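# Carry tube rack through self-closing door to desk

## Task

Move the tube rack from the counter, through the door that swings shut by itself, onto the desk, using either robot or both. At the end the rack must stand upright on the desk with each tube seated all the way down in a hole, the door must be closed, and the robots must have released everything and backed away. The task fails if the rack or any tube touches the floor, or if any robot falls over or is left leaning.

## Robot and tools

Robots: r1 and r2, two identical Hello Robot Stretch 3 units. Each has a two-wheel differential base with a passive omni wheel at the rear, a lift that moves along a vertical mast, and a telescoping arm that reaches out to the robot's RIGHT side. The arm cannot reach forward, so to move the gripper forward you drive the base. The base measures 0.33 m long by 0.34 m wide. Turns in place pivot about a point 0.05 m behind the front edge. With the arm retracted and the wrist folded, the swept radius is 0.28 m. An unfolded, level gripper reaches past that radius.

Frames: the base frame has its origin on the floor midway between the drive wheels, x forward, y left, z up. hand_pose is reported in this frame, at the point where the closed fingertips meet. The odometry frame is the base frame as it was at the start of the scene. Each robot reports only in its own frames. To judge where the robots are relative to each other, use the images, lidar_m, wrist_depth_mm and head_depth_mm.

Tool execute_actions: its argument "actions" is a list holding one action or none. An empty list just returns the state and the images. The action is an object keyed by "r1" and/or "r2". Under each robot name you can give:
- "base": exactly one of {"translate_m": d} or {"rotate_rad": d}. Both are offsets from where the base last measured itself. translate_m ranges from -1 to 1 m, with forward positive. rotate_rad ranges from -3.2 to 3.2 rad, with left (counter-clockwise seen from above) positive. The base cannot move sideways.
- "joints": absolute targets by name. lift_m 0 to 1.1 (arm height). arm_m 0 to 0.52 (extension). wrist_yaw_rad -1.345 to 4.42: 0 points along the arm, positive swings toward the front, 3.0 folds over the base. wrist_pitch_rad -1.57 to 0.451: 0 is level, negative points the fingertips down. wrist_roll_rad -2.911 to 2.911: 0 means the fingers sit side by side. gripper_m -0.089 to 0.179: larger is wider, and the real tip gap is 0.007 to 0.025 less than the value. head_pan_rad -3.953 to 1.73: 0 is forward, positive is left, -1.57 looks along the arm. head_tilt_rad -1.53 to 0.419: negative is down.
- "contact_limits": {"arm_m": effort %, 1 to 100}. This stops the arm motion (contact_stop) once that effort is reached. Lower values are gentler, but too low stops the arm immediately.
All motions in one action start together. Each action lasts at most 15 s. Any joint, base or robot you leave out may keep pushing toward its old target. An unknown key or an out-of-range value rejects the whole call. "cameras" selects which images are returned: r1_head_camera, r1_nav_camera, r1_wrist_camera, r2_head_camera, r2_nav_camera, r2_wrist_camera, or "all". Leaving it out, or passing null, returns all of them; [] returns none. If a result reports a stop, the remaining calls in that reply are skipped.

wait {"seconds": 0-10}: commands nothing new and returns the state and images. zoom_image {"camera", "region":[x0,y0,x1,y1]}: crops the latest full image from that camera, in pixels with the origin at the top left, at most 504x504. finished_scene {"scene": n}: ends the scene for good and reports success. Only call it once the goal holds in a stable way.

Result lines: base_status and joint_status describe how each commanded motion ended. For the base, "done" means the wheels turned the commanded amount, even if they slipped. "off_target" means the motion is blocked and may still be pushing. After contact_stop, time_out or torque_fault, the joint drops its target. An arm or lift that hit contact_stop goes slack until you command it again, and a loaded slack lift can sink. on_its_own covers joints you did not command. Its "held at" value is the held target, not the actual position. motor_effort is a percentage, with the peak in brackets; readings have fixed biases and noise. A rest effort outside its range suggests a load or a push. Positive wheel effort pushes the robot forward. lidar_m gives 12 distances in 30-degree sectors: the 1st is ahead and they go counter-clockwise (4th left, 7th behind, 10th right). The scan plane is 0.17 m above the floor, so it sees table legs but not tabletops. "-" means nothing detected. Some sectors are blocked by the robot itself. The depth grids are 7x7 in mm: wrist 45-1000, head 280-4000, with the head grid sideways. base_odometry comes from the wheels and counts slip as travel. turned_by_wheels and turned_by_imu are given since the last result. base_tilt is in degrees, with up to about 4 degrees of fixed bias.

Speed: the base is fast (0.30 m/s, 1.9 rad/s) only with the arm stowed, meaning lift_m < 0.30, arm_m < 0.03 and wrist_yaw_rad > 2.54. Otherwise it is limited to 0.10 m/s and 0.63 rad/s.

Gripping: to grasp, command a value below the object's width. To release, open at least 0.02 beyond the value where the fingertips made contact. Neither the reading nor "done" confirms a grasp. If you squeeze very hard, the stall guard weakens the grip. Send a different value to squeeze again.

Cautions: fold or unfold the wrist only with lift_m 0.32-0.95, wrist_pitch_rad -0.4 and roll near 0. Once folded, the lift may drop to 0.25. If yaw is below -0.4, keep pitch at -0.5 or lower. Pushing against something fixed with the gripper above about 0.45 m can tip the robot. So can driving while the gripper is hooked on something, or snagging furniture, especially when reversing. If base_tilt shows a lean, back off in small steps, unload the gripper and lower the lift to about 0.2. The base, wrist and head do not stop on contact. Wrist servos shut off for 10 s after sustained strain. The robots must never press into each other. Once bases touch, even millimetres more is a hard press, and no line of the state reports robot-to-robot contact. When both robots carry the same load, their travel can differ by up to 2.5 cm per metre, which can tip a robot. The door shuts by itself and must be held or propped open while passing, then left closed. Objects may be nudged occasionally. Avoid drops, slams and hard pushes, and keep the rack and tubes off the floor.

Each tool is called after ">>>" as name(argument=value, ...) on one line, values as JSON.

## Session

>>> execute_actions(actions=[], cameras=["r1_nav_camera","r2_nav_camera"])

Scene clock: 0.00 s.
r1.base_odometry: x=+0.000 y=+0.000 heading=+0.000 (m, m, rad; r1's odometry frame)
r1.turned_by_wheels: +0.000 (rad since the last result)
r1.turned_by_imu: +0.000 (rad since the last result)
r1.base_tilt: forward=+0.5 right=+1.5 (deg)
r1.lidar_m: 0.91 2.07 1.42 1.42 1.34 1.36 1.06 1.00 1.02 0.73 0.69 0.70
r1.head_depth_mm: 798 796 798 793 792 789 786 / 908 908 905 901 897 897 894 / 1049 1049 1048 1046 1040 1039 1035 / 1287 1396 1396 1395 1387 1204 1202 / 1547 1661 1712 1710 1681 1677 1685 / 1814 2003 1955 1971 1979 1990 1938 / 1906 2516 2570 2585 2601 2567 1927
r1.base_status: not commanded
r1.joint_positions: lift_m=+0.320 arm_m=+0.000 wrist_yaw_rad=+2.918 wrist_pitch_rad=-0.525 wrist_roll_rad=-0.019 gripper_m=+0.037 head_pan_rad=+0.003 head_tilt_rad=-0.005
r1.joint_status: not commanded
r1.motor_effort: left_wheel=+1 right_wheel=+0 lift_m=+32 arm_m=-1 wrist_yaw_rad=+0 wrist_pitch_rad=+6 wrist_roll_rad=+0 gripper_m=+1 head_pan_rad=+0 head_tilt_rad=+1 (%)
r1.hand_pose: x=+0.0252 y=+0.0593 z=+0.3099 quat_wxyz=(+0.258, +0.692, +0.109, +0.665) (m; r1's base frame)
r1.wrist_depth_mm: 958 - - - - - - / - - - - - - - / 906 - 874 890 852 842 849 / 708 672 699 696 691 681 688 / 586 592 596 587 594 564 565 / 504 516 - 500 - 491 484 / 452 - - - 425 429 431
r2.base_odometry: x=+0.000 y=+0.000 heading=+0.000 (m, m, rad; r2's odometry frame)
r2.turned_by_wheels: +0.000 (rad since the last result)
r2.turned_by_imu: +0.000 (rad since the last result)
r2.base_tilt: forward=+1.3 right=+0.8 (deg)
r2.lidar_m: 1.87 1.91 1.26 1.17 1.15 0.79 0.74 0.75 0.97 1.93 1.97 2.00
r2.head_depth_mm: 1884 1939 1923 1938 1915 1919 1907 / 1871 1895 1896 1916 1893 1892 1890 / 1860 1902 1906 1883 1890 1890 1873 / 1845 1877 1880 1868 1865 1851 1854 / 1853 1877 1855 1853 1832 1844 1853 / 1835 1839 1839 1839 1818 1828 1830 / 1824 1837 1828 1813 1817 1817 1824
r2.base_status: not commanded
r2.joint_positions: lift_m=+0.354 arm_m=-0.002 wrist_yaw_rad=+3.068 wrist_pitch_rad=-0.547 wrist_roll_rad=+0.001 gripper_m=+0.037 head_pan_rad=-0.008 head_tilt_rad=-0.019
r2.joint_status: not commanded
r2.motor_effort: left_wheel=+0 right_wheel=-1 lift_m=+23 arm_m=-1 wrist_yaw_rad=+1 wrist_pitch_rad=+5 wrist_roll_rad=+0 gripper_m=+1 head_pan_rad=+0 head_tilt_rad=+1 (%)
r2.hand_pose: x=-0.0061 y=+0.0633 z=+0.3391 quat_wxyz=(+0.216, +0.687, +0.166, +0.673) (m; r2's base frame)
r2.wrist_depth_mm: - - - - - - - / - - - - - - - / 901 939 936 895 883 843 860 / 775 747 743 721 700 693 665 / 627 628 618 603 623 584 560 / 544 531 - - 500 506 492 / 475 486 - - 450 458 446
pictures: r1_nav_camera (sideways: a quarter turn counterclockwise sets it upright), r2_nav_camera (sideways: a quarter turn counterclockwise sets it upright)
Images, in order (width x height): r1_nav_camera 672x504, r2_nav_camera 672x504.

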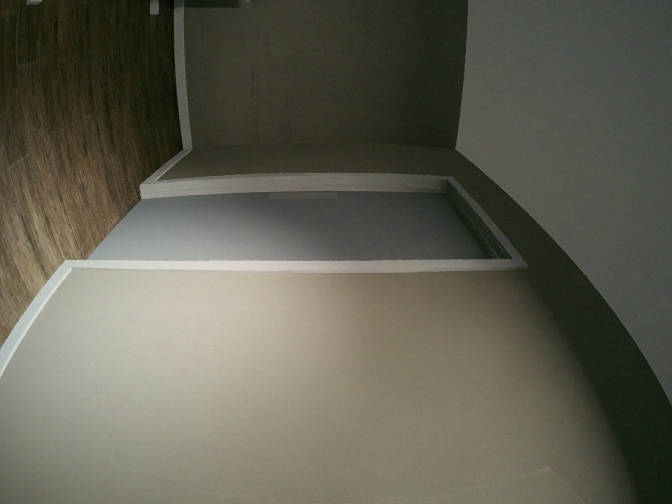

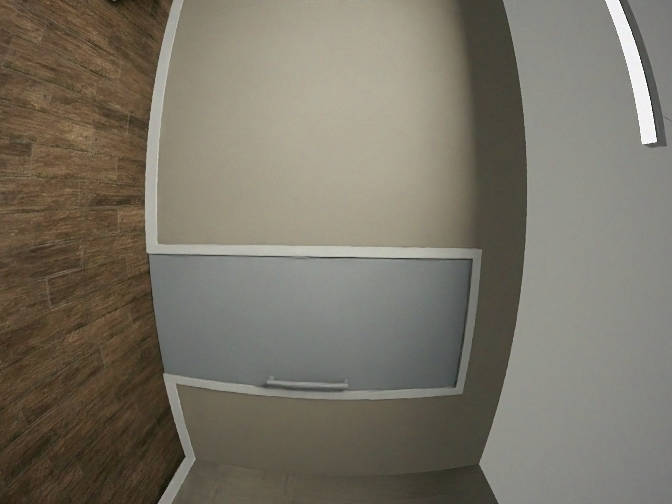

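>>> execute_actions(actions=[{"r1":{"joints":{"lift_m":0.26},"base":{"rotate_rad":0.37}},"r2":{"joints":{"lift_m":0.26,"head_pan_rad":1.57,"head_tilt_rad":-0.3}}}], cameras=["r2_head_camera","r2_nav_camera"])

>>> execute_actions(actions=[{"r1":{"base":{"translate_m":1.0}}}], cameras=[])

>>> execute_actions(actions=[{"r1":{"base":{"translate_m":0.28}}}], cameras=[])

>>> execute_actions(actions=[{"r1":{"base":{"rotate_rad":-1.3}}}], cameras=["r1_nav_camera"])

Scene clock: 12.00 s.
r1.base_odometry: x=+0.000 y=+0.000 heading=+0.370 (m, m, rad; r1's odometry frame)
r1.turned_by_wheels: +0.370 (rad since the last result)
r1.turned_by_imu: +0.370 (rad since the last result)
r1.base_tilt: forward=+0.6 right=+1.5 (deg)
r1.lidar_m: 1.64 2.50 1.42 1.34 1.34 1.13 1.00 1.00 0.79 0.69 0.69 0.82
r1.head_depth_mm: 1316 1424 1415 1403 1383 1362 1349 / 1634 1719 1803 1774 1755 1736 1713 / 1872 2272 2226 2183 2145 2097 1980 / 1877 2688 2726 2806 2793 2702 1961 / 1904 2639 2689 2728 2710 2728 1962 / 1911 2585 2589 2640 2662 2663 1945 / 1916 2532 2565 2587 2588 2594 1929
r1.base_status: done
r1.joint_positions: lift_m=+0.260 arm_m=+0.000 wrist_yaw_rad=+2.918 wrist_pitch_rad=-0.525 wrist_roll_rad=-0.019 gripper_m=+0.037 head_pan_rad=+0.003 head_tilt_rad=-0.005
r1.joint_status: all done
r1.motor_effort: left_wheel=-2(8) right_wheel=+2(7) lift_m=+20(27) arm_m=-1(1) wrist_yaw_rad=+0(0) wrist_pitch_rad=+6(6) wrist_roll_rad=+0(0) gripper_m=+0(0) head_pan_rad=+0(0) head_tilt_rad=+1(1) (%)
r1.hand_pose: x=+0.0252 y=+0.0593 z=+0.2499 quat_wxyz=(+0.258, +0.692, +0.109, +0.665) (m; r1's base frame)
r1.wrist_depth_mm: - - - - - - - / - - - - 960 975 955 / 766 - 752 730 760 734 719 / 619 591 592 587 594 601 578 / 496 519 525 525 515 502 495 / 460 - - - - 426 421 / - - - - 370 369 371
r2.base_odometry: x=+0.000 y=+0.000 heading=+0.000 (m, m, rad; r2's odometry frame)
r2.turned_by_wheels: +0.000 (rad since the last result)
r2.turned_by_imu: -0.001 (rad since the last result)
r2.base_tilt: forward=+1.3 right=+0.8 (deg)
r2.lidar_m: 1.87 1.90 1.26 1.17 1.15 0.79 0.74 0.75 0.97 1.94 1.97 2.00
r2.head_depth_mm: 1646 1737 1826 1489 1323 1409 1512 / 1632 1725 1805 1485 1309 1385 1469 / 1614 1698 1791 1508 1280 1376 1468 / 1601 1690 1784 1352 1265 1363 1425 / 1590 1658 1774 1375 1244 1331 1434 / 1581 1658 1754 1525 1230 1307 1432 / 1566 1634 1737 1543 1219 1288 1372
r2.base_status: not commanded
r2.joint_positions: lift_m=+0.261 arm_m=-0.002 wrist_yaw_rad=+3.068 wrist_pitch_rad=-0.548 wrist_roll_rad=+0.001 gripper_m=+0.037 head_pan_rad=+1.563 head_tilt_rad=-0.296
r2.joint_status: all done
r2.motor_effort: left_wheel=-1(0) right_wheel=-1(1) lift_m=+13(20) arm_m=-1(1) wrist_yaw_rad=+1(0) wrist_pitch_rad=+5(5) wrist_roll_rad=+0(0) gripper_m=+0(0) head_pan_rad=+2(34) head_tilt_rad=-1(18) (%)
r2.hand_pose: x=-0.0061 y=+0.0631 z=+0.2452 quat_wxyz=(+0.217, +0.687, +0.166, +0.673) (m; r2's base frame)
r2.wrist_depth_mm: - - - - - - - / - - - 975 911 890 871 / 776 754 765 711 713 693 684 / 616 595 600 582 572 552 559 / 507 523 - - 489 465 461 / 448 - - - 420 402 400 / - - - - 361 354 355
pictures: r2_head_camera (sideways: a quarter turn clockwise sets it upright), r2_nav_camera (sideways: a quarter turn counterclockwise sets it upright)
Images, in order (width x height): r2_head_camera 896x504, r2_nav_camera 672x504.

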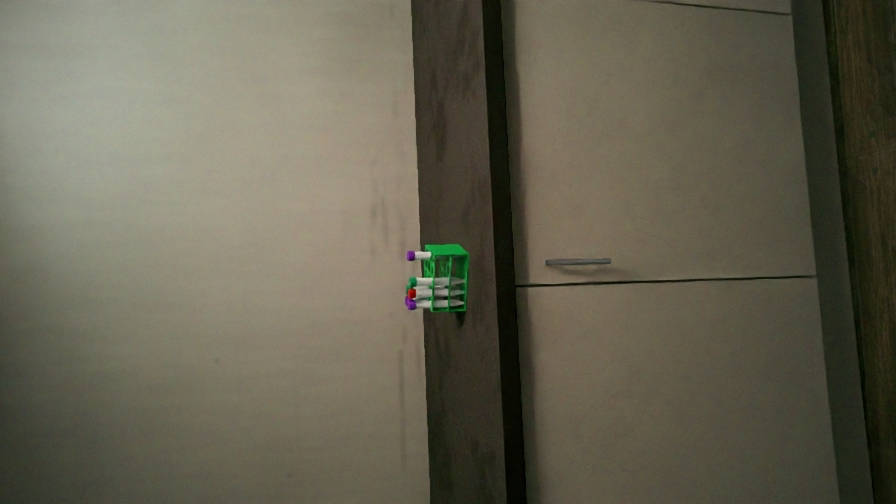

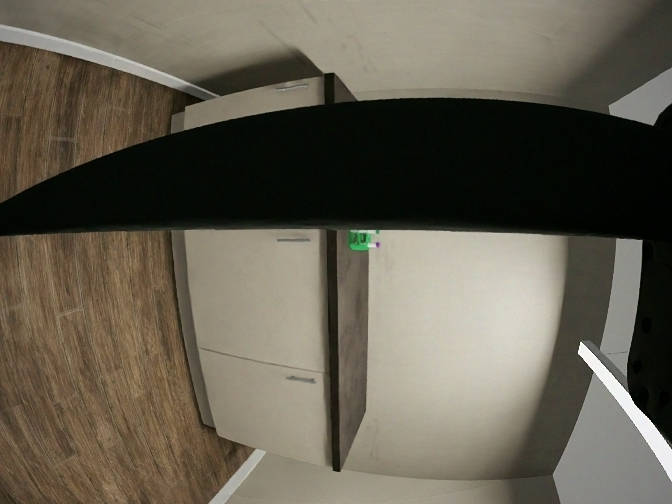

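Scene clock: 17.00 s.
r1.base_odometry: x=+0.932 y=+0.361 heading=+0.370 (m, m, rad; r1's odometry frame)
r1.turned_by_wheels: +0.000 (rad since the last result)
r1.turned_by_imu: +0.007 (rad since the last result)
r1.base_tilt: forward=+0.6 right=+1.6 (deg)
r1.lidar_m: 1.06 1.81 1.76 1.12 1.57 1.86 1.97 0.88 0.53 0.46 0.45 0.65
r1.head_depth_mm: 955 958 964 973 981 974 963 / 1124 1103 1091 1077 1034 1019 1014 / 1575 1557 1520 1496 1461 1438 1411 / 1729 1738 1757 1787 1804 1819 1815 / 1701 1707 1729 1742 1766 1772 1791 / 1652 1677 1690 1699 1718 1743 1736 / 1628 1649 1656 1671 1679 1701 1706
r1.base_status: done
r1.joint_positions: lift_m=+0.260 arm_m=+0.000 wrist_yaw_rad=+2.918 wrist_pitch_rad=-0.525 wrist_roll_rad=-0.019 gripper_m=+0.037 head_pan_rad=+0.003 head_tilt_rad=-0.005
r1.joint_status: not commanded
r1.motor_effort: left_wheel=-3(6) right_wheel=+2(6) lift_m=+20(20) arm_m=-1(1) wrist_yaw_rad=-1(0) wrist_pitch_rad=+6(6) wrist_roll_rad=+0(0) gripper_m=+1(1) head_pan_rad=+0(0) head_tilt_rad=+2(2) (%)
r1.hand_pose: x=+0.0252 y=+0.0592 z=+0.2498 quat_wxyz=(+0.258, +0.692, +0.109, +0.665) (m; r1's base frame)
r1.wrist_depth_mm: - - - - - - - / - - 959 957 948 932 939 / 761 - 764 761 726 723 728 / 598 578 605 606 589 595 592 / 514 520 520 517 517 496 490 / 460 - - - - 425 425 / - - - - 367 370 369
r2.base_odometry: x=+0.000 y=+0.000 heading=+0.000 (m, m, rad; r2's odometry frame)
r2.turned_by_wheels: +0.000 (rad since the last result)
r2.turned_by_imu: -0.001 (rad since the last result)
r2.base_tilt: forward=+1.4 right=+0.7 (deg)
r2.lidar_m: 1.87 1.91 1.26 1.17 1.15 0.79 0.74 0.75 0.97 1.93 1.97 1.99
r2.head_depth_mm: 1635 1727 1840 1488 1323 1411 1503 / 1632 1709 1815 1485 1299 1381 1466 / 1621 1712 1791 1491 1283 1366 1466 / 1603 1684 1783 1363 1272 1356 1425 / 1583 1682 1765 1372 1250 1329 1425 / 1585 1659 1737 1533 1242 1304 1424 / 1554 1646 1739 1536 1224 1293 1373
r2.base_status: not commanded
r2.joint_positions: lift_m=+0.261 arm_m=-0.002 wrist_yaw_rad=+3.068 wrist_pitch_rad=-0.548 wrist_roll_rad=+0.001 gripper_m=+0.037 head_pan_rad=+1.563 head_tilt_rad=-0.296
r2.joint_status: not commanded
r2.motor_effort: left_wheel=-1(0) right_wheel=+0(1) lift_m=+12(12) arm_m=+0(0) wrist_yaw_rad=+1(0) wrist_pitch_rad=+5(5) wrist_roll_rad=+0(0) gripper_m=+1(1) head_pan_rad=+3(3) head_tilt_rad=-1(2) (%)
r2.hand_pose: x=-0.0061 y=+0.0631 z=+0.2452 quat_wxyz=(+0.217, +0.687, +0.166, +0.673) (m; r2's base frame)
r2.wrist_depth_mm: - - - - - - - / - - - 954 908 911 855 / 781 771 729 746 702 685 679 / 605 606 583 576 579 556 534 / 507 519 - - 494 474 460 / 448 - - - 416 404 399 / - - - - 359 358 356
pictures: none
No camera images: the call's "cameras" was empty. Leave "cameras" out to get every camera's image.

Scene clock: 19.67 s.
r1.base_odometry: x=+1.193 y=+0.463 heading=+0.370 (m, m, rad; r1's odometry frame)
r1.turned_by_wheels: +0.000 (rad since the last result)
r1.turned_by_imu: +0.002 (rad since the last result)
r1.base_tilt: forward=+0.6 right=+1.6 (deg)
r1.lidar_m: 0.84 1.53 1.60 1.63 1.18 1.93 2.24 0.75 0.44 0.44 0.48 0.57
r1.head_depth_mm: 731 723 715 708 707 714 719 / 978 963 950 938 927 911 897 / 1370 1344 1318 1289 1269 1249 1228 / 1464 1478 1494 1510 1517 1537 1553 / 1422 1443 1464 1471 1487 1498 1525 / 1401 1419 1431 1438 1452 1469 1484 / 1370 1383 1405 1415 1421 1438 1449
r1.base_status: done
r1.joint_positions: lift_m=+0.260 arm_m=+0.000 wrist_yaw_rad=+2.918 wrist_pitch_rad=-0.525 wrist_roll_rad=-0.019 gripper_m=+0.037 head_pan_rad=+0.003 head_tilt_rad=-0.005
r1.joint_status: not commanded
r1.motor_effort: left_wheel=-1(7) right_wheel=+2(6) lift_m=+20(20) arm_m=-1(2) wrist_yaw_rad=+0(1) wrist_pitch_rad=+6(6) wrist_roll_rad=+0(0) gripper_m=+0(1) head_pan_rad=+0(0) head_tilt_rad=+1(2) (%)
r1.hand_pose: x=+0.0252 y=+0.0592 z=+0.2498 quat_wxyz=(+0.258, +0.692, +0.109, +0.665) (m; r1's base frame)
r1.wrist_depth_mm: - - - - - - - / - - 982 992 964 926 965 / 765 - 757 754 748 736 707 / 623 588 605 597 596 585 587 / 511 509 514 513 514 490 492 / 453 - - - - 423 423 / - - - - 367 373 371
r2.base_odometry: x=+0.000 y=+0.000 heading=+0.000 (m, m, rad; r2's odometry frame)
r2.turned_by_wheels: +0.000 (rad since the last result)
r2.turned_by_imu: +0.000 (rad since the last result)
r2.base_tilt: forward=+1.2 right=+0.7 (deg)
r2.lidar_m: 1.87 1.90 1.26 1.17 1.15 0.79 0.74 0.75 0.97 1.94 1.97 2.00
r2.head_depth_mm: 1660 1723 1818 1473 1320 1406 1507 / 1647 1719 1805 1491 1299 1386 1469 / 1616 1692 1787 1507 1284 1373 1469 / 1616 1689 1777 1364 1261 1349 1419 / 1600 1673 1766 1371 1250 1328 1428 / 1579 1666 1741 1533 1234 1309 1427 / 1562 1651 1718 1537 1221 1297 1375
r2.base_status: not commanded
r2.joint_positions: lift_m=+0.261 arm_m=-0.002 wrist_yaw_rad=+3.068 wrist_pitch_rad=-0.548 wrist_roll_rad=+0.001 gripper_m=+0.037 head_pan_rad=+1.563 head_tilt_rad=-0.296
r2.joint_status: not commanded
r2.motor_effort: left_wheel=-1(1) right_wheel=-1(0) lift_m=+12(12) arm_m=+0(1) wrist_yaw_rad=+1(2) wrist_pitch_rad=+5(5) wrist_roll_rad=+0(0) gripper_m=+0(1) head_pan_rad=+3(3) head_tilt_rad=-1(2) (%)
r2.hand_pose: x=-0.0061 y=+0.0631 z=+0.2452 quat_wxyz=(+0.217, +0.687, +0.166, +0.673) (m; r2's base frame)
r2.wrist_depth_mm: - - - - - - - / - - - 906 941 874 868 / 783 757 720 731 714 681 663 / 627 606 585 577 567 563 551 / 504 518 - - 487 471 461 / 451 - - - 425 404 397 / - - - - 364 357 354
pictures: none
No camera images: the call's "cameras" was empty. Leave "cameras" out to get every camera's image.

Scene clock: 21.70 s.
r1.base_odometry: x=+1.193 y=+0.463 heading=-0.930 (m, m, rad; r1's odometry frame)
r1.turned_by_wheels: -1.300 (rad since the last result)
r1.turned_by_imu: -1.297 (rad since the last result)
r1.base_tilt: forward=+0.6 right=+1.5 (deg)
r1.lidar_m: 0.48 0.51 0.73 1.53 1.60 1.66 1.18 1.72 2.30 1.30 0.54 0.44
r1.head_depth_mm: 414 417 420 423 426 429 433 / 419 421 425 428 430 435 437 / 422 426 429 432 436 439 442 / 428 431 433 437 441 443 448 / 431 435 438 442 445 449 453 / 437 440 443 446 451 455 458 / 441 445 448 452 456 459 463
r1.base_status: done
r1.joint_positions: lift_m=+0.260 arm_m=+0.000 wrist_yaw_rad=+2.918 wrist_pitch_rad=-0.526 wrist_roll_rad=-0.019 gripper_m=+0.037 head_pan_rad=+0.003 head_tilt_rad=-0.005
r1.joint_status: not commanded
r1.motor_effort: left_wheel=+2(8) right_wheel=-2(5) lift_m=+21(20) arm_m=-1(1) wrist_yaw_rad=+1(0) wrist_pitch_rad=+6(6) wrist_roll_rad=+0(0) gripper_m=+1(1) head_pan_rad=+0(0) head_tilt_rad=+2(1) (%)
r1.hand_pose: x=+0.0252 y=+0.0592 z=+0.2498 quat_wxyz=(+0.258, +0.692, +0.109, +0.665) (m; r1's base frame)
r1.wrist_depth_mm: - - - - 936 690 492 / - - 996 956 866 691 493 / 752 - 753 748 742 683 502 / 616 598 595 592 590 587 507 / 509 511 524 511 503 502 473 / 454 - - - - 437 419 / - - - - 368 371 371
r2.base_odometry: x=+0.000 y=+0.000 heading=+0.000 (m, m, rad; r2's odometry frame)
r2.turned_by_wheels: +0.000 (rad since the last result)
r2.turned_by_imu: +0.000 (rad since the last result)
r2.base_tilt: forward=+1.2 right=+0.7 (deg)
r2.lidar_m: 1.87 1.90 1.26 1.17 1.15 0.78 0.74 0.75 0.97 1.93 1.97 2.00
r2.head_depth_mm: 1636 1730 1824 1482 1323 1399 1508 / 1630 1719 1806 1495 1301 1390 1467 / 1617 1705 1809 1502 1281 1361 1469 / 1608 1686 1786 1362 1268 1344 1436 / 1597 1663 1771 1375 1250 1329 1423 / 1581 1652 1745 1535 1232 1321 1430 / 1574 1651 1725 1537 1222 1292 1382
r2.base_status: not commanded
r2.joint_positions: lift_m=+0.261 arm_m=-0.002 wrist_yaw_rad=+3.068 wrist_pitch_rad=-0.548 wrist_roll_rad=+0.001 gripper_m=+0.037 head_pan_rad=+1.563 head_tilt_rad=-0.296
r2.joint_status: not commanded
r2.motor_effort: left_wheel=-1(1) right_wheel=-1(1) lift_m=+12(12) arm_m=+0(0) wrist_yaw_rad=+0(1) wrist_pitch_rad=+5(5) wrist_roll_rad=+0(0) gripper_m=+1(1) head_pan_rad=+3(2) head_tilt_rad=-1(2) (%)
r2.hand_pose: x=-0.0061 y=+0.0631 z=+0.2452 quat_wxyz=(+0.217, +0.687, +0.166, +0.673) (m; r2's base frame)
r2.wrist_depth_mm: - - - - - - - / - - - 916 938 909 869 / 768 792 736 718 714 687 680 / 622 596 586 569 558 567 545 / 504 509 - - 480 472 461 / 457 - - - 425 401 400 / - - - - 359 358 355
pictures: r1_nav_camera (sideways: a quarter turn counterclockwise sets it upright)
Images, in order (width x height): r1_nav_camera 672x504.

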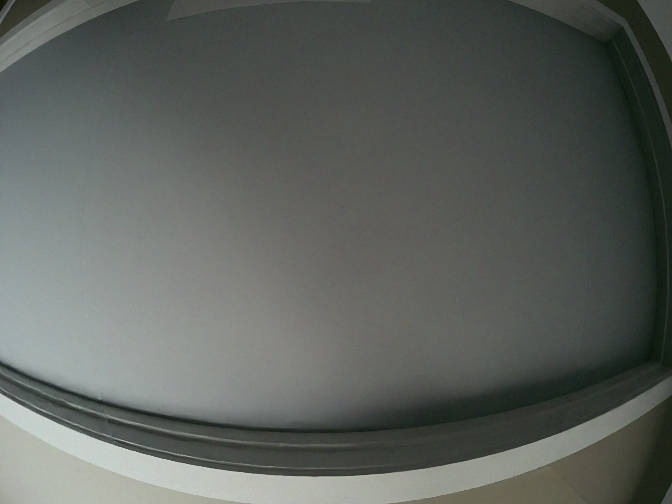

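>>> execute_actions(actions=[{"r1":{"base":{"rotate_rad":0.05},"joints":{"lift_m":0.35}},"r2":{"base":{"rotate_rad":1.53},"joints":{"head_pan_rad":-1.57,"head_tilt_rad":-0.4}}}], cameras=[])

>>> execute_actions(actions=[{"r2":{"base":{"translate_m":0.66}}}], cameras=[])

>>> execute_actions(actions=[{"r2":{"base":{"rotate_rad":1.69}}}], cameras=[])

>>> execute_actions(actions=[{"r2":{"joints":{"lift_m":0.9,"wrist_pitch_rad":-0.4}}}], cameras=[])

>>> execute_actions(actions=[{"r2":{"joints":{"wrist_yaw_rad":0,"gripper_m":0.0}}}], cameras=[])

>>> execute_actions(actions=[{"r2":{"joints":{"lift_m":1.0,"wrist_pitch_rad":-0.2}}}], cameras=["r2_head_camera","r2_wrist_camera"])

Scene clock: 33.50 s.
r1.base_odometry: x=+1.193 y=+0.463 heading=-0.880 (m, m, rad; r1's odometry frame)
r1.turned_by_wheels: +0.050 (rad since the last result)
r1.turned_by_imu: +0.051 (rad since the last result)
r1.base_tilt: forward=+0.5 right=+1.6 (deg)
r1.lidar_m: 0.48 0.52 0.77 1.53 1.60 1.65 1.18 1.75 2.27 1.13 0.52 0.44
r1.head_depth_mm: 410 413 415 418 421 425 428 / 416 420 422 426 428 432 435 / 423 426 430 433 435 438 442 / 430 433 437 440 443 446 449 / 437 441 444 447 451 454 458 / 444 449 452 454 459 462 466 / 453 457 460 463 467 470 476
r1.base_status: done
r1.joint_positions: lift_m=+0.350 arm_m=+0.000 wrist_yaw_rad=+2.918 wrist_pitch_rad=-0.526 wrist_roll_rad=-0.019 gripper_m=+0.037 head_pan_rad=+0.003 head_tilt_rad=-0.005
r1.joint_status: all done
r1.motor_effort: left_wheel=-2(3) right_wheel=+2(3) lift_m=+42(44) arm_m=-1(1) wrist_yaw_rad=+0(1) wrist_pitch_rad=+6(7) wrist_roll_rad=+0(0) gripper_m=+1(0) head_pan_rad=+0(0) head_tilt_rad=+2(1) (%)
r1.hand_pose: x=+0.0252 y=+0.0591 z=+0.3388 quat_wxyz=(+0.258, +0.692, +0.109, +0.665) (m; r1's base frame)
r1.wrist_depth_mm: - - - - - 683 514 / - - - - - 748 506 / 961 - 911 929 880 771 515 / 744 751 744 752 724 696 522 / 633 608 627 632 631 600 543 / 531 536 - 536 - 518 508 / 479 - - - 447 459 454
r2.base_odometry: x=+0.000 y=+0.000 heading=+1.530 (m, m, rad; r2's odometry frame)
r2.turned_by_wheels: +1.530 (rad since the last result)
r2.turned_by_imu: +1.527 (rad since the last result)
r2.base_tilt: forward=+1.3 right=+0.8 (deg)
r2.lidar_m: 1.17 1.18 0.79 0.74 0.75 0.94 1.93 1.96 2.02 1.87 1.90 1.28
r2.head_depth_mm: 1682 1786 1953 2088 2200 1780 1417 / 1665 1777 1907 2076 2188 1784 1419 / 1649 1759 1885 2037 2186 1796 1418 / 1627 1733 1853 1994 2162 1790 1433 / 1622 1729 1840 1985 2121 1793 1432 / 1588 1703 1814 1948 2120 1813 1444 / 1573 1683 1817 1937 2101 1808 1450
r2.base_status: done
r2.joint_positions: lift_m=+0.261 arm_m=-0.002 wrist_yaw_rad=+3.068 wrist_pitch_rad=-0.548 wrist_roll_rad=+0.001 gripper_m=+0.037 head_pan_rad=-1.563 head_tilt_rad=-0.396
r2.joint_status: all done
r2.motor_effort: left_wheel=-3(14) right_wheel=+2(13) lift_m=+13(12) arm_m=+0(1) wrist_yaw_rad=+0(1) wrist_pitch_rad=+5(5) wrist_roll_rad=+0(0) gripper_m=+1(1) head_pan_rad=-3(36) head_tilt_rad=-2(13) (%)
r2.hand_pose: x=-0.0061 y=+0.0631 z=+0.2452 quat_wxyz=(+0.217, +0.687, +0.166, +0.673) (m; r2's base frame)
r2.wrist_depth_mm: 605 631 688 715 773 828 865 / 664 704 763 771 817 822 870 / 720 720 731 721 696 681 683 / 631 611 588 580 574 555 548 / 509 517 - - 489 472 469 / 448 - - - 416 408 402 / - - - - 361 356 351
pictures: none
No camera images: the call's "cameras" was empty. Leave "cameras" out to get every camera's image.

Scene clock: 37.33 s.
r1.base_odometry: x=+1.193 y=+0.463 heading=-0.880 (m, m, rad; r1's odometry frame)
r1.turned_by_wheels: +0.000 (rad since the last result)
r1.turned_by_imu: +0.000 (rad since the last result)
r1.base_tilt: forward=+0.6 right=+1.6 (deg)
r1.lidar_m: 0.48 0.52 0.77 1.53 1.60 1.65 1.18 1.74 2.27 1.13 0.52 0.44
r1.head_depth_mm: 409 413 416 418 422 425 428 / 416 419 423 426 428 431 435 / 423 426 430 432 436 439 442 / 430 433 437 440 443 446 449 / 438 441 444 447 451 454 458 / 444 449 451 455 459 461 466 / 453 456 460 463 467 470 475
r1.base_status: not commanded
r1.joint_positions: lift_m=+0.350 arm_m=+0.000 wrist_yaw_rad=+2.918 wrist_pitch_rad=-0.526 wrist_roll_rad=-0.019 gripper_m=+0.037 head_pan_rad=+0.003 head_tilt_rad=-0.005
r1.joint_status: not commanded
r1.motor_effort: left_wheel=-2(1) right_wheel=+2(2) lift_m=+43(42) arm_m=+0(1) wrist_yaw_rad=+2(1) wrist_pitch_rad=+7(6) wrist_roll_rad=+0(0) gripper_m=+0(0) head_pan_rad=+0(0) head_tilt_rad=+1(1) (%)
r1.hand_pose: x=+0.0252 y=+0.0591 z=+0.3388 quat_wxyz=(+0.258, +0.692, +0.109, +0.665) (m; r1's base frame)
r1.wrist_depth_mm: - - - - - 675 503 / - - - - - 729 511 / 950 - 906 920 891 751 523 / 756 733 757 735 722 713 530 / 635 616 628 602 633 609 522 / 541 545 - 540 - 518 512 / 467 - - - 443 459 449
r2.base_odometry: x=+0.027 y=+0.659 heading=+1.530 (m, m, rad; r2's odometry frame)
r2.turned_by_wheels: +0.000 (rad since the last result)
r2.turned_by_imu: -0.005 (rad since the last result)
r2.base_tilt: forward=+1.2 right=+0.7 (deg)
r2.lidar_m: 0.52 0.53 0.65 0.82 0.83 1.04 2.19 2.62 1.94 1.79 0.88 0.57
r2.head_depth_mm: 1603 1710 1854 2007 2159 1768 1417 / 1585 1692 1816 1980 2104 1799 1424 / 1577 1677 1787 1943 2095 1780 1430 / 1556 1667 1777 1935 2082 1795 1432 / 1539 1644 1761 1914 2051 1798 1435 / 1525 1614 1734 1867 2044 1812 1440 / 1504 1602 1708 1840 2008 1802 1437
r2.base_status: done
r2.joint_positions: lift_m=+0.261 arm_m=-0.002 wrist_yaw_rad=+3.068 wrist_pitch_rad=-0.548 wrist_roll_rad=+0.001 gripper_m=+0.037 head_pan_rad=-1.563 head_tilt_rad=-0.396
r2.joint_status: not commanded
r2.motor_effort: left_wheel=-3(10) right_wheel=+1(11) lift_m=+12(12) arm_m=-1(1) wrist_yaw_rad=+1(1) wrist_pitch_rad=+5(5) wrist_roll_rad=+0(0) gripper_m=+1(1) head_pan_rad=-3(3) head_tilt_rad=-2(2) (%)
r2.hand_pose: x=-0.0061 y=+0.0631 z=+0.2451 quat_wxyz=(+0.217, +0.687, +0.166, +0.673) (m; r2's base frame)
r2.wrist_depth_mm: 665 691 743 759 830 636 473 / 733 754 811 847 887 741 491 / 736 771 722 711 682 684 557 / 616 601 601 578 562 552 530 / 510 512 - - 484 465 467 / 449 - - - 417 405 399 / - - - - 364 353 351
pictures: none
No camera images: the call's "cameras" was empty. Leave "cameras" out to get every camera's image.

Scene clock: 39.77 s.
r1.base_odometry: x=+1.193 y=+0.463 heading=-0.880 (m, m, rad; r1's odometry frame)
r1.turned_by_wheels: +0.000 (rad since the last result)
r1.turned_by_imu: +0.000 (rad since the last result)
r1.base_tilt: forward=+0.6 right=+1.5 (deg)
r1.lidar_m: 0.48 0.52 0.77 1.53 1.60 1.64 1.18 1.74 2.27 1.13 0.52 0.44
r1.head_depth_mm: 410 412 415 419 421 423 427 / 417 419 422 426 429 432 435 / 423 426 429 433 435 438 442 / 430 433 436 440 443 446 450 / 437 441 444 447 450 454 457 / 445 448 451 455 458 462 466 / 453 456 459 464 467 471 474
r1.base_status: not commanded
r1.joint_positions: lift_m=+0.350 arm_m=+0.000 wrist_yaw_rad=+2.918 wrist_pitch_rad=-0.526 wrist_roll_rad=-0.019 gripper_m=+0.037 head_pan_rad=+0.003 head_tilt_rad=-0.005
r1.joint_status: not commanded
r1.motor_effort: left_wheel=-2(2) right_wheel=+2(2) lift_m=+43(42) arm_m=-1(1) wrist_yaw_rad=+0(0) wrist_pitch_rad=+7(6) wrist_roll_rad=+0(0) gripper_m=+1(1) head_pan_rad=+0(0) head_tilt_rad=+1(1) (%)
r1.hand_pose: x=+0.0252 y=+0.0591 z=+0.3388 quat_wxyz=(+0.258, +0.692, +0.109, +0.665) (m; r1's base frame)
r1.wrist_depth_mm: - - - - - 691 511 / - - - - - 737 517 / 927 - 927 928 892 744 519 / 750 753 718 739 712 704 523 / 634 617 636 619 635 615 522 / 541 539 - 549 - 523 512 / 477 - - - 446 460 455
r2.base_odometry: x=+0.027 y=+0.659 heading=-3.063 (m, m, rad; r2's odometry frame)
r2.turned_by_wheels: +1.690 (rad since the last result)
r2.turned_by_imu: +1.687 (rad since the last result)
r2.base_tilt: forward=+1.4 right=+0.6 (deg)
r2.lidar_m: 0.82 0.85 1.16 2.59 2.53 1.86 1.79 0.76 0.54 0.52 0.54 0.72
r2.head_depth_mm: 977 1040 1117 1085 715 600 672 / 971 1039 1114 1085 719 601 673 / 977 1043 1116 1098 723 605 672 / 976 1045 1116 1099 716 607 671 / 977 1045 1124 1104 727 606 671 / 979 1047 1126 1121 728 609 671 / 981 1046 1125 1118 735 611 668
r2.base_status: done
r2.joint_positions: lift_m=+0.261 arm_m=-0.002 wrist_yaw_rad=+3.068 wrist_pitch_rad=-0.548 wrist_roll_rad=+0.001 gripper_m=+0.037 head_pan_rad=-1.563 head_tilt_rad=-0.396
r2.joint_status: not commanded
r2.motor_effort: left_wheel=-3(13) right_wheel=+2(13) lift_m=+12(13) arm_m=-1(1) wrist_yaw_rad=+1(1) wrist_pitch_rad=+5(5) wrist_roll_rad=+0(0) gripper_m=+0(0) head_pan_rad=-3(3) head_tilt_rad=-1(2) (%)
r2.hand_pose: x=-0.0061 y=+0.0631 z=+0.2451 quat_wxyz=(+0.217, +0.687, +0.166, +0.673) (m; r2's base frame)
r2.wrist_depth_mm: - - - - - - 801 / - - - 953 923 916 794 / 777 754 730 720 710 684 660 / 619 614 597 572 571 565 556 / 505 512 - - 489 469 461 / 444 - - - 426 410 404 / - - - - 360 357 354
pictures: none
No camera images: the call's "cameras" was empty. Leave "cameras" out to get every camera's image.

Scene clock: 46.43 s.
r1.base_odometry: x=+1.193 y=+0.463 heading=-0.880 (m, m, rad; r1's odometry frame)
r1.turned_by_wheels: +0.000 (rad since the last result)
r1.turned_by_imu: +0.001 (rad since the last result)
r1.base_tilt: forward=+0.6 right=+1.6 (deg)
r1.lidar_m: 0.48 0.52 0.77 1.53 1.60 1.64 1.18 1.75 2.27 1.12 0.52 0.44
r1.head_depth_mm: 410 413 415 418 421 424 428 / 416 420 422 425 428 432 434 / 423 426 430 433 436 439 443 / 430 433 436 441 443 447 450 / 438 441 444 447 450 454 458 / 445 449 451 455 458 462 465 / 453 457 459 464 467 471 474
r1.base_status: not commanded
r1.joint_positions: lift_m=+0.350 arm_m=+0.000 wrist_yaw_rad=+2.918 wrist_pitch_rad=-0.526 wrist_roll_rad=-0.019 gripper_m=+0.037 head_pan_rad=+0.003 head_tilt_rad=-0.005
r1.joint_status: not commanded
r1.motor_effort: left_wheel=-3(1) right_wheel=+2(2) lift_m=+43(43) arm_m=-1(2) wrist_yaw_rad=+0(1) wrist_pitch_rad=+6(6) wrist_roll_rad=+0(0) gripper_m=+1(1) head_pan_rad=+0(0) head_tilt_rad=+1(2) (%)
r1.hand_pose: x=+0.0252 y=+0.0591 z=+0.3388 quat_wxyz=(+0.258, +0.692, +0.109, +0.665) (m; r1's base frame)
r1.wrist_depth_mm: - - - - - 666 508 / - - - - - 741 513 / 947 - 935 900 910 765 514 / 754 726 743 756 727 700 519 / 646 649 626 609 629 605 540 / 537 532 - 540 - 519 507 / 479 - - - 453 466 465
r2.base_odometry: x=+0.027 y=+0.659 heading=-3.063 (m, m, rad; r2's odometry frame)
r2.turned_by_wheels: +0.000 (rad since the last result)
r2.turned_by_imu: -0.001 (rad since the last result)
r2.base_tilt: forward=+1.2 right=+0.7 (deg)
r2.lidar_m: 0.82 0.85 1.16 2.59 2.52 1.86 1.79 0.76 0.54 0.52 0.54 0.72
r2.head_depth_mm: 972 1038 1113 1080 714 599 673 / 974 1043 1118 1087 717 600 674 / 977 1043 1121 1095 719 603 670 / 978 1043 1125 1099 719 604 669 / 980 1043 1123 1106 726 607 670 / 981 1048 1126 1116 729 609 670 / 978 1047 1127 1121 732 611 671
r2.base_status: not commanded
r2.joint_positions: lift_m=+0.899 arm_m=-0.002 wrist_yaw_rad=+3.068 wrist_pitch_rad=-0.419 wrist_roll_rad=+0.001 gripper_m=+0.037 head_pan_rad=-1.563 head_tilt_rad=-0.396
r2.joint_status: all done
r2.motor_effort: left_wheel=-3(3) right_wheel=+2(2) lift_m=+29(30) arm_m=-1(1) wrist_yaw_rad=+1(1) wrist_pitch_rad=+7(6) wrist_roll_rad=+0(0) gripper_m=+1(1) head_pan_rad=-3(3) head_tilt_rad=-1(2) (%)
r2.hand_pose: x=-0.0048 y=+0.0811 z=+0.9118 quat_wxyz=(+0.173, +0.697, +0.122, +0.686) (m; r2's base frame)
r2.wrist_depth_mm: - - - - - - 817 / - - - - - - 835 / - - - - - - 836 / - - - - - - 851 / - - - - - - 867 / - - - - - - 906 / - - - - - - 901
pictures: none
No camera images: the call's "cameras" was empty. Leave "cameras" out to get every camera's image.

Scene clock: 48.97 s.
r1.base_odometry: x=+1.193 y=+0.463 heading=-0.880 (m, m, rad; r1's odometry frame)
r1.turned_by_wheels: +0.000 (rad since the last result)
r1.turned_by_imu: +0.000 (rad since the last result)
r1.base_tilt: forward=+0.5 right=+1.6 (deg)
r1.lidar_m: 0.48 0.52 0.77 1.53 1.59 1.65 1.18 1.75 2.28 1.12 0.52 0.44
r1.head_depth_mm: 410 412 416 418 421 425 427 / 417 419 422 426 428 431 435 / 424 426 430 432 435 438 442 / 430 433 436 439 443 446 449 / 437 440 444 447 451 454 458 / 445 448 451 455 459 462 466 / 453 456 459 463 467 471 475
r1.base_status: not commanded
r1.joint_positions: lift_m=+0.350 arm_m=+0.000 wrist_yaw_rad=+2.918 wrist_pitch_rad=-0.526 wrist_roll_rad=-0.019 gripper_m=+0.037 head_pan_rad=+0.003 head_tilt_rad=-0.005
r1.joint_status: not commanded
r1.motor_effort: left_wheel=+0(2) right_wheel=+2(2) lift_m=+43(42) arm_m=-1(1) wrist_yaw_rad=+0(1) wrist_pitch_rad=+7(6) wrist_roll_rad=+0(0) gripper_m=+0(0) head_pan_rad=+0(0) head_tilt_rad=+1(0) (%)
r1.hand_pose: x=+0.0252 y=+0.0591 z=+0.3388 quat_wxyz=(+0.258, +0.692, +0.109, +0.665) (m; r1's base frame)
r1.wrist_depth_mm: - - - - - 682 510 / - - - - - 752 510 / 934 - 945 913 881 759 528 / 779 738 752 740 733 694 525 / 632 640 635 624 639 604 533 / 543 541 - 537 - 525 504 / 478 - - - 455 469 455
r2.base_odometry: x=+0.027 y=+0.659 heading=-3.063 (m, m, rad; r2's odometry frame)
r2.turned_by_wheels: +0.000 (rad since the last result)
r2.turned_by_imu: +0.000 (rad since the last result)
r2.base_tilt: forward=+1.1 right=+0.9 (deg)
r2.lidar_m: 0.82 0.85 1.16 2.59 2.53 1.86 1.79 0.75 0.54 0.52 0.54 0.72
r2.head_depth_mm: 974 1038 1116 1081 714 598 673 / 972 1042 1115 1086 717 600 663 / 975 1044 1119 1092 720 604 - / 980 1043 1119 1101 716 605 672 / 978 1048 1122 1099 725 607 672 / 979 1046 1124 1111 730 610 669 / 983 1050 1127 1116 733 611 671
r2.base_status: not commanded
r2.joint_positions: lift_m=+0.899 arm_m=-0.002 wrist_yaw_rad=+0.003 wrist_pitch_rad=-0.419 wrist_roll_rad=+0.001 gripper_m=+0.000 head_pan_rad=-1.563 head_tilt_rad=-0.396
r2.joint_status: all done
r2.motor_effort: left_wheel=-3(3) right_wheel=+2(2) lift_m=+30(29) arm_m=-1(1) wrist_yaw_rad=-2(1) wrist_pitch_rad=+7(7) wrist_roll_rad=+0(0) gripper_m=-2(79) head_pan_rad=-3(3) head_tilt_rad=-2(2) (%)
r2.hand_pose: x=-0.0209 y=-0.3668 z=+0.9118 quat_wxyz=(+0.692, +0.148, -0.691, -0.147) (m; r2's base frame)
r2.wrist_depth_mm: 784 793 411 758 789 778 747 / 559 534 432 428 441 425 404 / 344 328 315 305 295 285 291 / 286 286 297 300 327 335 339 / 341 344 350 350 366 374 381 / 382 397 399 - 412 431 430 / 447 447 465 472 471 498 500
pictures: none
No camera images: the call's "cameras" was empty. Leave "cameras" out to get every camera's image.

Scene clock: 50.70 s.
r1.base_odometry: x=+1.193 y=+0.463 heading=-0.880 (m, m, rad; r1's odometry frame)
r1.turned_by_wheels: +0.000 (rad since the last result)
r1.turned_by_imu: +0.000 (rad since the last result)
r1.base_tilt: forward=+0.5 right=+1.6 (deg)
r1.lidar_m: 0.48 0.52 0.77 1.53 1.60 1.65 1.18 1.75 2.27 1.13 0.52 0.44
r1.head_depth_mm: 410 413 416 419 421 424 428 / 416 419 422 425 429 431 435 / 424 426 429 432 435 438 442 / 430 433 436 440 443 446 449 / 437 440 444 448 451 455 458 / 444 448 452 455 458 463 466 / 453 457 460 464 467 470 474
r1.base_status: not commanded
r1.joint_positions: lift_m=+0.350 arm_m=+0.000 wrist_yaw_rad=+2.918 wrist_pitch_rad=-0.526 wrist_roll_rad=-0.019 gripper_m=+0.037 head_pan_rad=+0.003 head_tilt_rad=-0.005
r1.joint_status: not commanded
r1.motor_effort: left_wheel=-1(1) right_wheel=+2(2) lift_m=+42(43) arm_m=-2(1) wrist_yaw_rad=+0(0) wrist_pitch_rad=+6(6) wrist_roll_rad=+0(0) gripper_m=+1(1) head_pan_rad=+0(0) head_tilt_rad=+2(2) (%)
r1.hand_pose: x=+0.0252 y=+0.0591 z=+0.3388 quat_wxyz=(+0.258, +0.692, +0.109, +0.665) (m; r1's base frame)
r1.wrist_depth_mm: - - - - - 693 514 / - - - - - 723 512 / 961 - 941 909 931 754 512 / 765 729 752 732 729 699 526 / 635 628 633 605 638 606 536 / 546 547 - 552 - 512 503 / 472 - - - 456 465 457
r2.base_odometry: x=+0.027 y=+0.659 heading=-3.063 (m, m, rad; r2's odometry frame)
r2.turned_by_wheels: +0.000 (rad since the last result)
r2.turned_by_imu: +0.000 (rad since the last result)
r2.base_tilt: forward=+1.2 right=+0.7 (deg)
r2.lidar_m: 0.82 0.85 1.16 2.59 2.53 1.86 1.79 0.76 0.54 0.52 0.54 0.72
r2.head_depth_mm: 974 1038 1115 1078 751 - - / 974 1043 1117 1091 776 - - / 976 1053 1120 1092 796 - - / 978 1043 1126 1097 722 604 682 / 980 1048 1124 1107 727 606 672 / 982 1048 1121 1111 729 609 670 / 984 1051 1125 1118 732 612 671
r2.base_status: not commanded
r2.joint_positions: lift_m=+0.999 arm_m=-0.002 wrist_yaw_rad=+0.002 wrist_pitch_rad=-0.221 wrist_roll_rad=+0.001 gripper_m=+0.000 head_pan_rad=-1.563 head_tilt_rad=-0.396
r2.joint_status: all done
r2.motor_effort: left_wheel=-3(4) right_wheel=+2(2) lift_m=+30(30) arm_m=-1(1) wrist_yaw_rad=-3(3) wrist_pitch_rad=+7(7) wrist_roll_rad=+0(0) gripper_m=-2(2) head_pan_rad=-3(3) head_tilt_rad=-1(2) (%)
r2.hand_pose: x=-0.0209 y=-0.3873 z=+1.0584 quat_wxyz=(+0.703, +0.079, -0.703, -0.078) (m; r2's base frame)
r2.wrist_depth_mm: 782 794 807 797 807 809 811 / 837 844 846 867 837 838 849 / 874 885 879 905 885 887 874 / 786 713 625 511 636 613 589 / 508 491 477 485 449 433 422 / 379 378 371 - 351 344 334 / 327 327 330 336 366 374 374
pictures: r2_head_camera (sideways: a quarter turn clockwise sets it upright), r2_wrist_camera
Images, in order (width x height): r2_head_camera 896x504, r2_wrist_camera 644x364.

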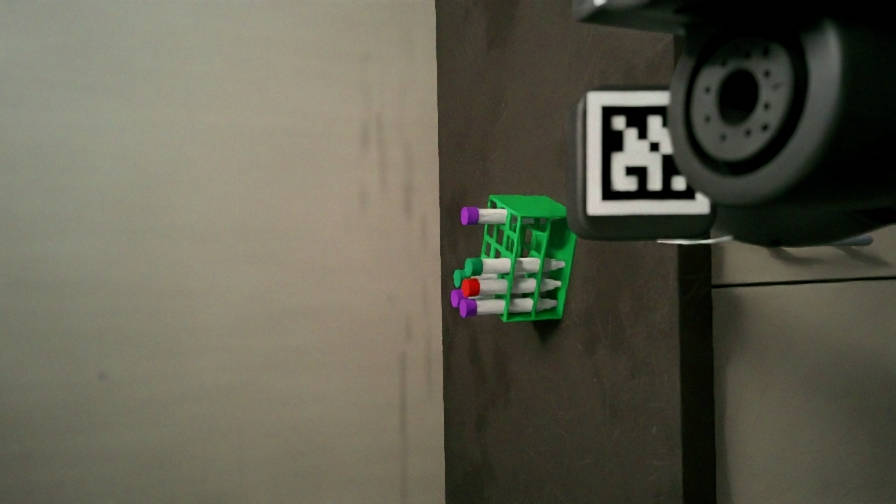

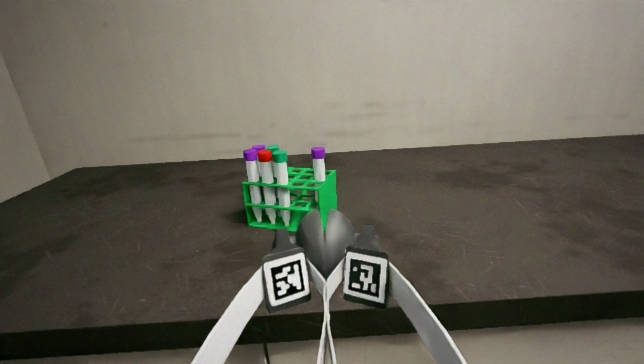

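>>> execute_actions(actions=[{"r2":{"base":{"translate_m":0.05},"joints":{"lift_m":0.88,"wrist_pitch_rad":-0.1,"gripper_m":0.179,"arm_m":0.15}}}], cameras=["r2_wrist_camera"])

Scene clock: 59.33 s.
r1.base_odometry: x=+1.193 y=+0.463 heading=-0.880 (m, m, rad; r1's odometry frame)
r1.turned_by_wheels: +0.000 (rad since the last result)
r1.turned_by_imu: +0.000 (rad since the last result)
r1.base_tilt: forward=+0.6 right=+1.5 (deg)
r1.lidar_m: 0.48 0.52 0.77 1.53 1.60 1.65 1.18 1.74 2.27 1.12 0.52 0.44
r1.head_depth_mm: 410 413 415 418 421 425 427 / 417 419 423 426 428 431 434 / 423 426 430 432 435 438 442 / 430 434 436 440 442 447 449 / 437 441 443 448 451 453 458 / 445 449 451 455 459 463 466 / 453 456 460 463 467 471 474
r1.base_status: not commanded
r1.joint_positions: lift_m=+0.350 arm_m=+0.000 wrist_yaw_rad=+2.918 wrist_pitch_rad=-0.526 wrist_roll_rad=-0.019 gripper_m=+0.037 head_pan_rad=+0.003 head_tilt_rad=-0.005
r1.joint_status: not commanded
r1.motor_effort: left_wheel=-1(2) right_wheel=+2(2) lift_m=+42(42) arm_m=-1(0) wrist_yaw_rad=+0(1) wrist_pitch_rad=+6(6) wrist_roll_rad=+0(0) gripper_m=+1(1) head_pan_rad=+0(0) head_tilt_rad=+2(1) (%)
r1.hand_pose: x=+0.0252 y=+0.0591 z=+0.3388 quat_wxyz=(+0.258, +0.692, +0.109, +0.665) (m; r1's base frame)
r1.wrist_depth_mm: - - - - - 685 517 / - - - - - 746 510 / 913 - 917 920 885 739 513 / 739 742 722 723 720 699 524 / 631 619 637 618 636 608 534 / 553 543 - 542 - 523 511 / 474 - - - 443 461 461
r2.base_odometry: x=-0.023 y=+0.656 heading=-3.064 (m, m, rad; r2's odometry frame)
r2.turned_by_wheels: +0.000 (rad since the last result)
r2.turned_by_imu: -0.001 (rad since the last result)
r2.base_tilt: forward=+1.3 right=+0.8 (deg)
r2.lidar_m: 0.77 0.80 1.09 2.59 2.62 1.91 1.84 0.75 0.54 0.52 0.54 0.72
r2.head_depth_mm: 975 1036 1113 1081 731 - - / 975 1042 1118 1089 756 - - / 976 1042 1122 1093 734 - - / 974 1041 1114 1101 725 616 671 / 983 1044 1121 1111 764 608 669 / 977 1048 1129 1109 728 607 666 / 980 1050 1125 1123 734 612 667
r2.base_status: done
r2.joint_positions: lift_m=+0.881 arm_m=+0.150 wrist_yaw_rad=+0.002 wrist_pitch_rad=-0.122 wrist_roll_rad=+0.001 gripper_m=+0.179 head_pan_rad=-1.563 head_tilt_rad=-0.396
r2.joint_status: all done
r2.motor_effort: left_wheel=-3(7) right_wheel=+2(8) lift_m=+12(29) arm_m=+5(9) wrist_yaw_rad=-2(2) wrist_pitch_rad=+7(9) wrist_roll_rad=+0(0) gripper_m=+1(86) head_pan_rad=-3(3) head_tilt_rad=-1(2) (%)
r2.hand_pose: x=-0.0211 y=-0.5460 z=+0.9641 quat_wxyz=(+0.706, +0.044, -0.706, -0.043) (m; r2's base frame)
r2.wrist_depth_mm: 676 670 672 678 673 680 674 / 704 708 706 716 719 720 712 / 720 754 737 314 753 732 736 / 583 548 467 298 458 443 418 / 349 347 321 302 295 292 280 / 258 238 232 225 220 214 220 / 181 180 182 179 174 170 163
pictures: r2_wrist_camera
Images, in order (width x height): r2_wrist_camera 644x364.

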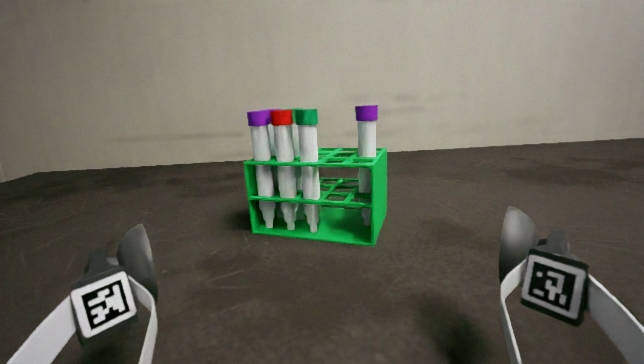

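>>> execute_actions(actions=[{"r1":{"base":{"translate_m":1.0}},"r2":{"joints":{"arm_m":0.32}}}], cameras=["r2_wrist_camera","r1_nav_camera"])

Scene clock: 74.37 s.
r1.base_odometry: x=+1.830 y=-0.308 heading=-0.880 (m, m, rad; r1's odometry frame)
r1.turned_by_wheels: +0.000 (rad since the last result)
r1.turned_by_imu: -1.762 (rad since the last result)
r1.base_tilt: forward=+0.5 right=+1.6 (deg)
r1.lidar_m: - - 0.15 0.20 2.53 1.74 0.79 0.79 2.14 1.78 0.16 -
r1.head_depth_mm: - - - - - - - / - - - - - - - / - - - - - - - / - - - - - - - / - - - - - - - / - - - - - - - / - - - - - - -
r1.base_status: translate_m off_target (by the wheels' count: +0.9998 of +1.0000)
r1.joint_positions: lift_m=+0.350 arm_m=+0.000 wrist_yaw_rad=+2.983 wrist_pitch_rad=-0.527 wrist_roll_rad=-0.019 gripper_m=+0.037 head_pan_rad=-0.001 head_tilt_rad=-0.004
r1.joint_status: not commanded
r1.on_its_own: wrist_yaw_rad is held at +2.967, not at its first target +2.918, by its stall guard, which is not easing now; left_wheel is at rest, and its effort (+20) is outside its rest range (-18 to +18)
r1.motor_effort: left_wheel=+20(55) right_wheel=+12(38) lift_m=+32(42) arm_m=-1(1) wrist_yaw_rad=-11(47) wrist_pitch_rad=+7(8) wrist_roll_rad=+0(0) gripper_m=+6(9) head_pan_rad=+1(2) head_tilt_rad=+1(3) (%)
r1.hand_pose: x=+0.0119 y=+0.0616 z=+0.3389 quat_wxyz=(+0.237, +0.688, +0.132, +0.673) (m; r1's base frame)
r1.wrist_depth_mm: - - - 480 134 78 55 / - - - 546 138 79 56 / 922 936 919 626 143 81 56 / 746 762 735 698 149 83 57 / 637 614 - 570 140 85 58 / 539 526 - - 128 86 59 / 474 - - - 192 88 60
r2.base_odometry: x=-0.023 y=+0.656 heading=-3.064 (m, m, rad; r2's odometry frame)
r2.turned_by_wheels: +0.000 (rad since the last result)
r2.turned_by_imu: -0.002 (rad since the last result)
r2.base_tilt: forward=+1.1 right=+0.9 (deg)
r2.lidar_m: 0.77 0.80 1.09 2.58 2.62 1.28 1.84 0.75 0.54 0.52 0.54 0.72
r2.head_depth_mm: 977 1038 1114 1080 791 - 680 / 979 1041 1121 1166 - 600 670 / 976 1040 1115 1165 - 616 661 / 975 1043 1122 1102 690 606 668 / 979 1045 1123 1103 725 608 668 / 984 1045 1126 1113 731 608 666 / 981 1048 1130 1114 732 612 667
r2.base_status: not commanded
r2.joint_positions: lift_m=+0.881 arm_m=+0.320 wrist_yaw_rad=+0.001 wrist_pitch_rad=-0.122 wrist_roll_rad=+0.001 gripper_m=+0.179 head_pan_rad=-1.563 head_tilt_rad=-0.396
r2.joint_status: all done
r2.motor_effort: left_wheel=-4(3) right_wheel=+2(2) lift_m=+12(13) arm_m=+5(4) wrist_yaw_rad=-1(1) wrist_pitch_rad=+7(8) wrist_roll_rad=+0(0) gripper_m=+0(1) head_pan_rad=-3(3) head_tilt_rad=-2(1) (%)
r2.hand_pose: x=-0.0211 y=-0.7160 z=+0.9643 quat_wxyz=(+0.706, +0.044, -0.706, -0.043) (m; r2's base frame)
r2.wrist_depth_mm: 532 523 527 520 532 537 533 / 553 549 558 570 560 566 552 / 572 555 130 573 558 573 588 / 579 499 130 189 385 444 418 / 342 337 131 133 131 290 281 / 258 149 145 133 138 214 219 / 180 177 152 137 133 170 162
pictures: r1_nav_camera (sideways: a quarter turn counterclockwise sets it upright), r2_wrist_camera
Images, in order (width x height): r1_nav_camera 672x504, r2_wrist_camera 644x364.

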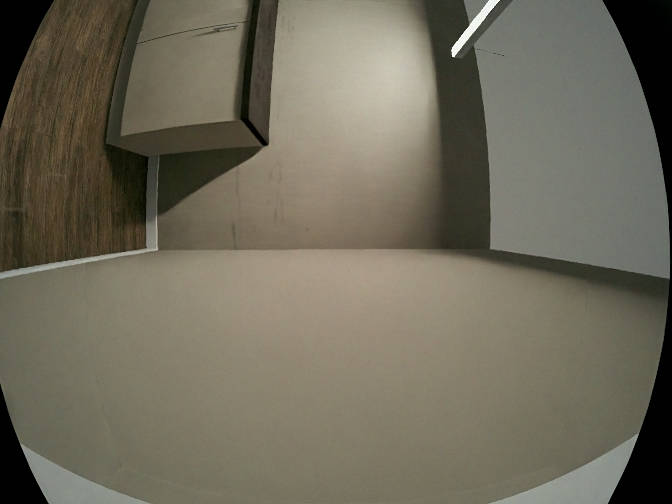

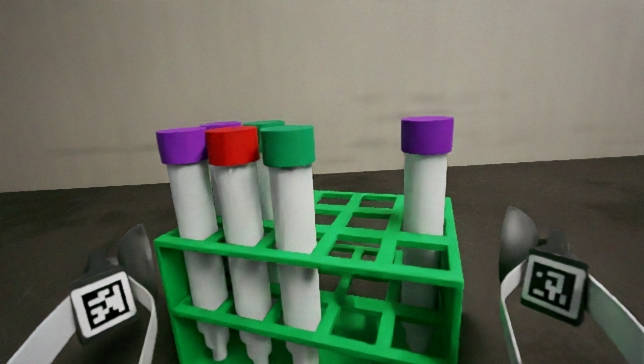

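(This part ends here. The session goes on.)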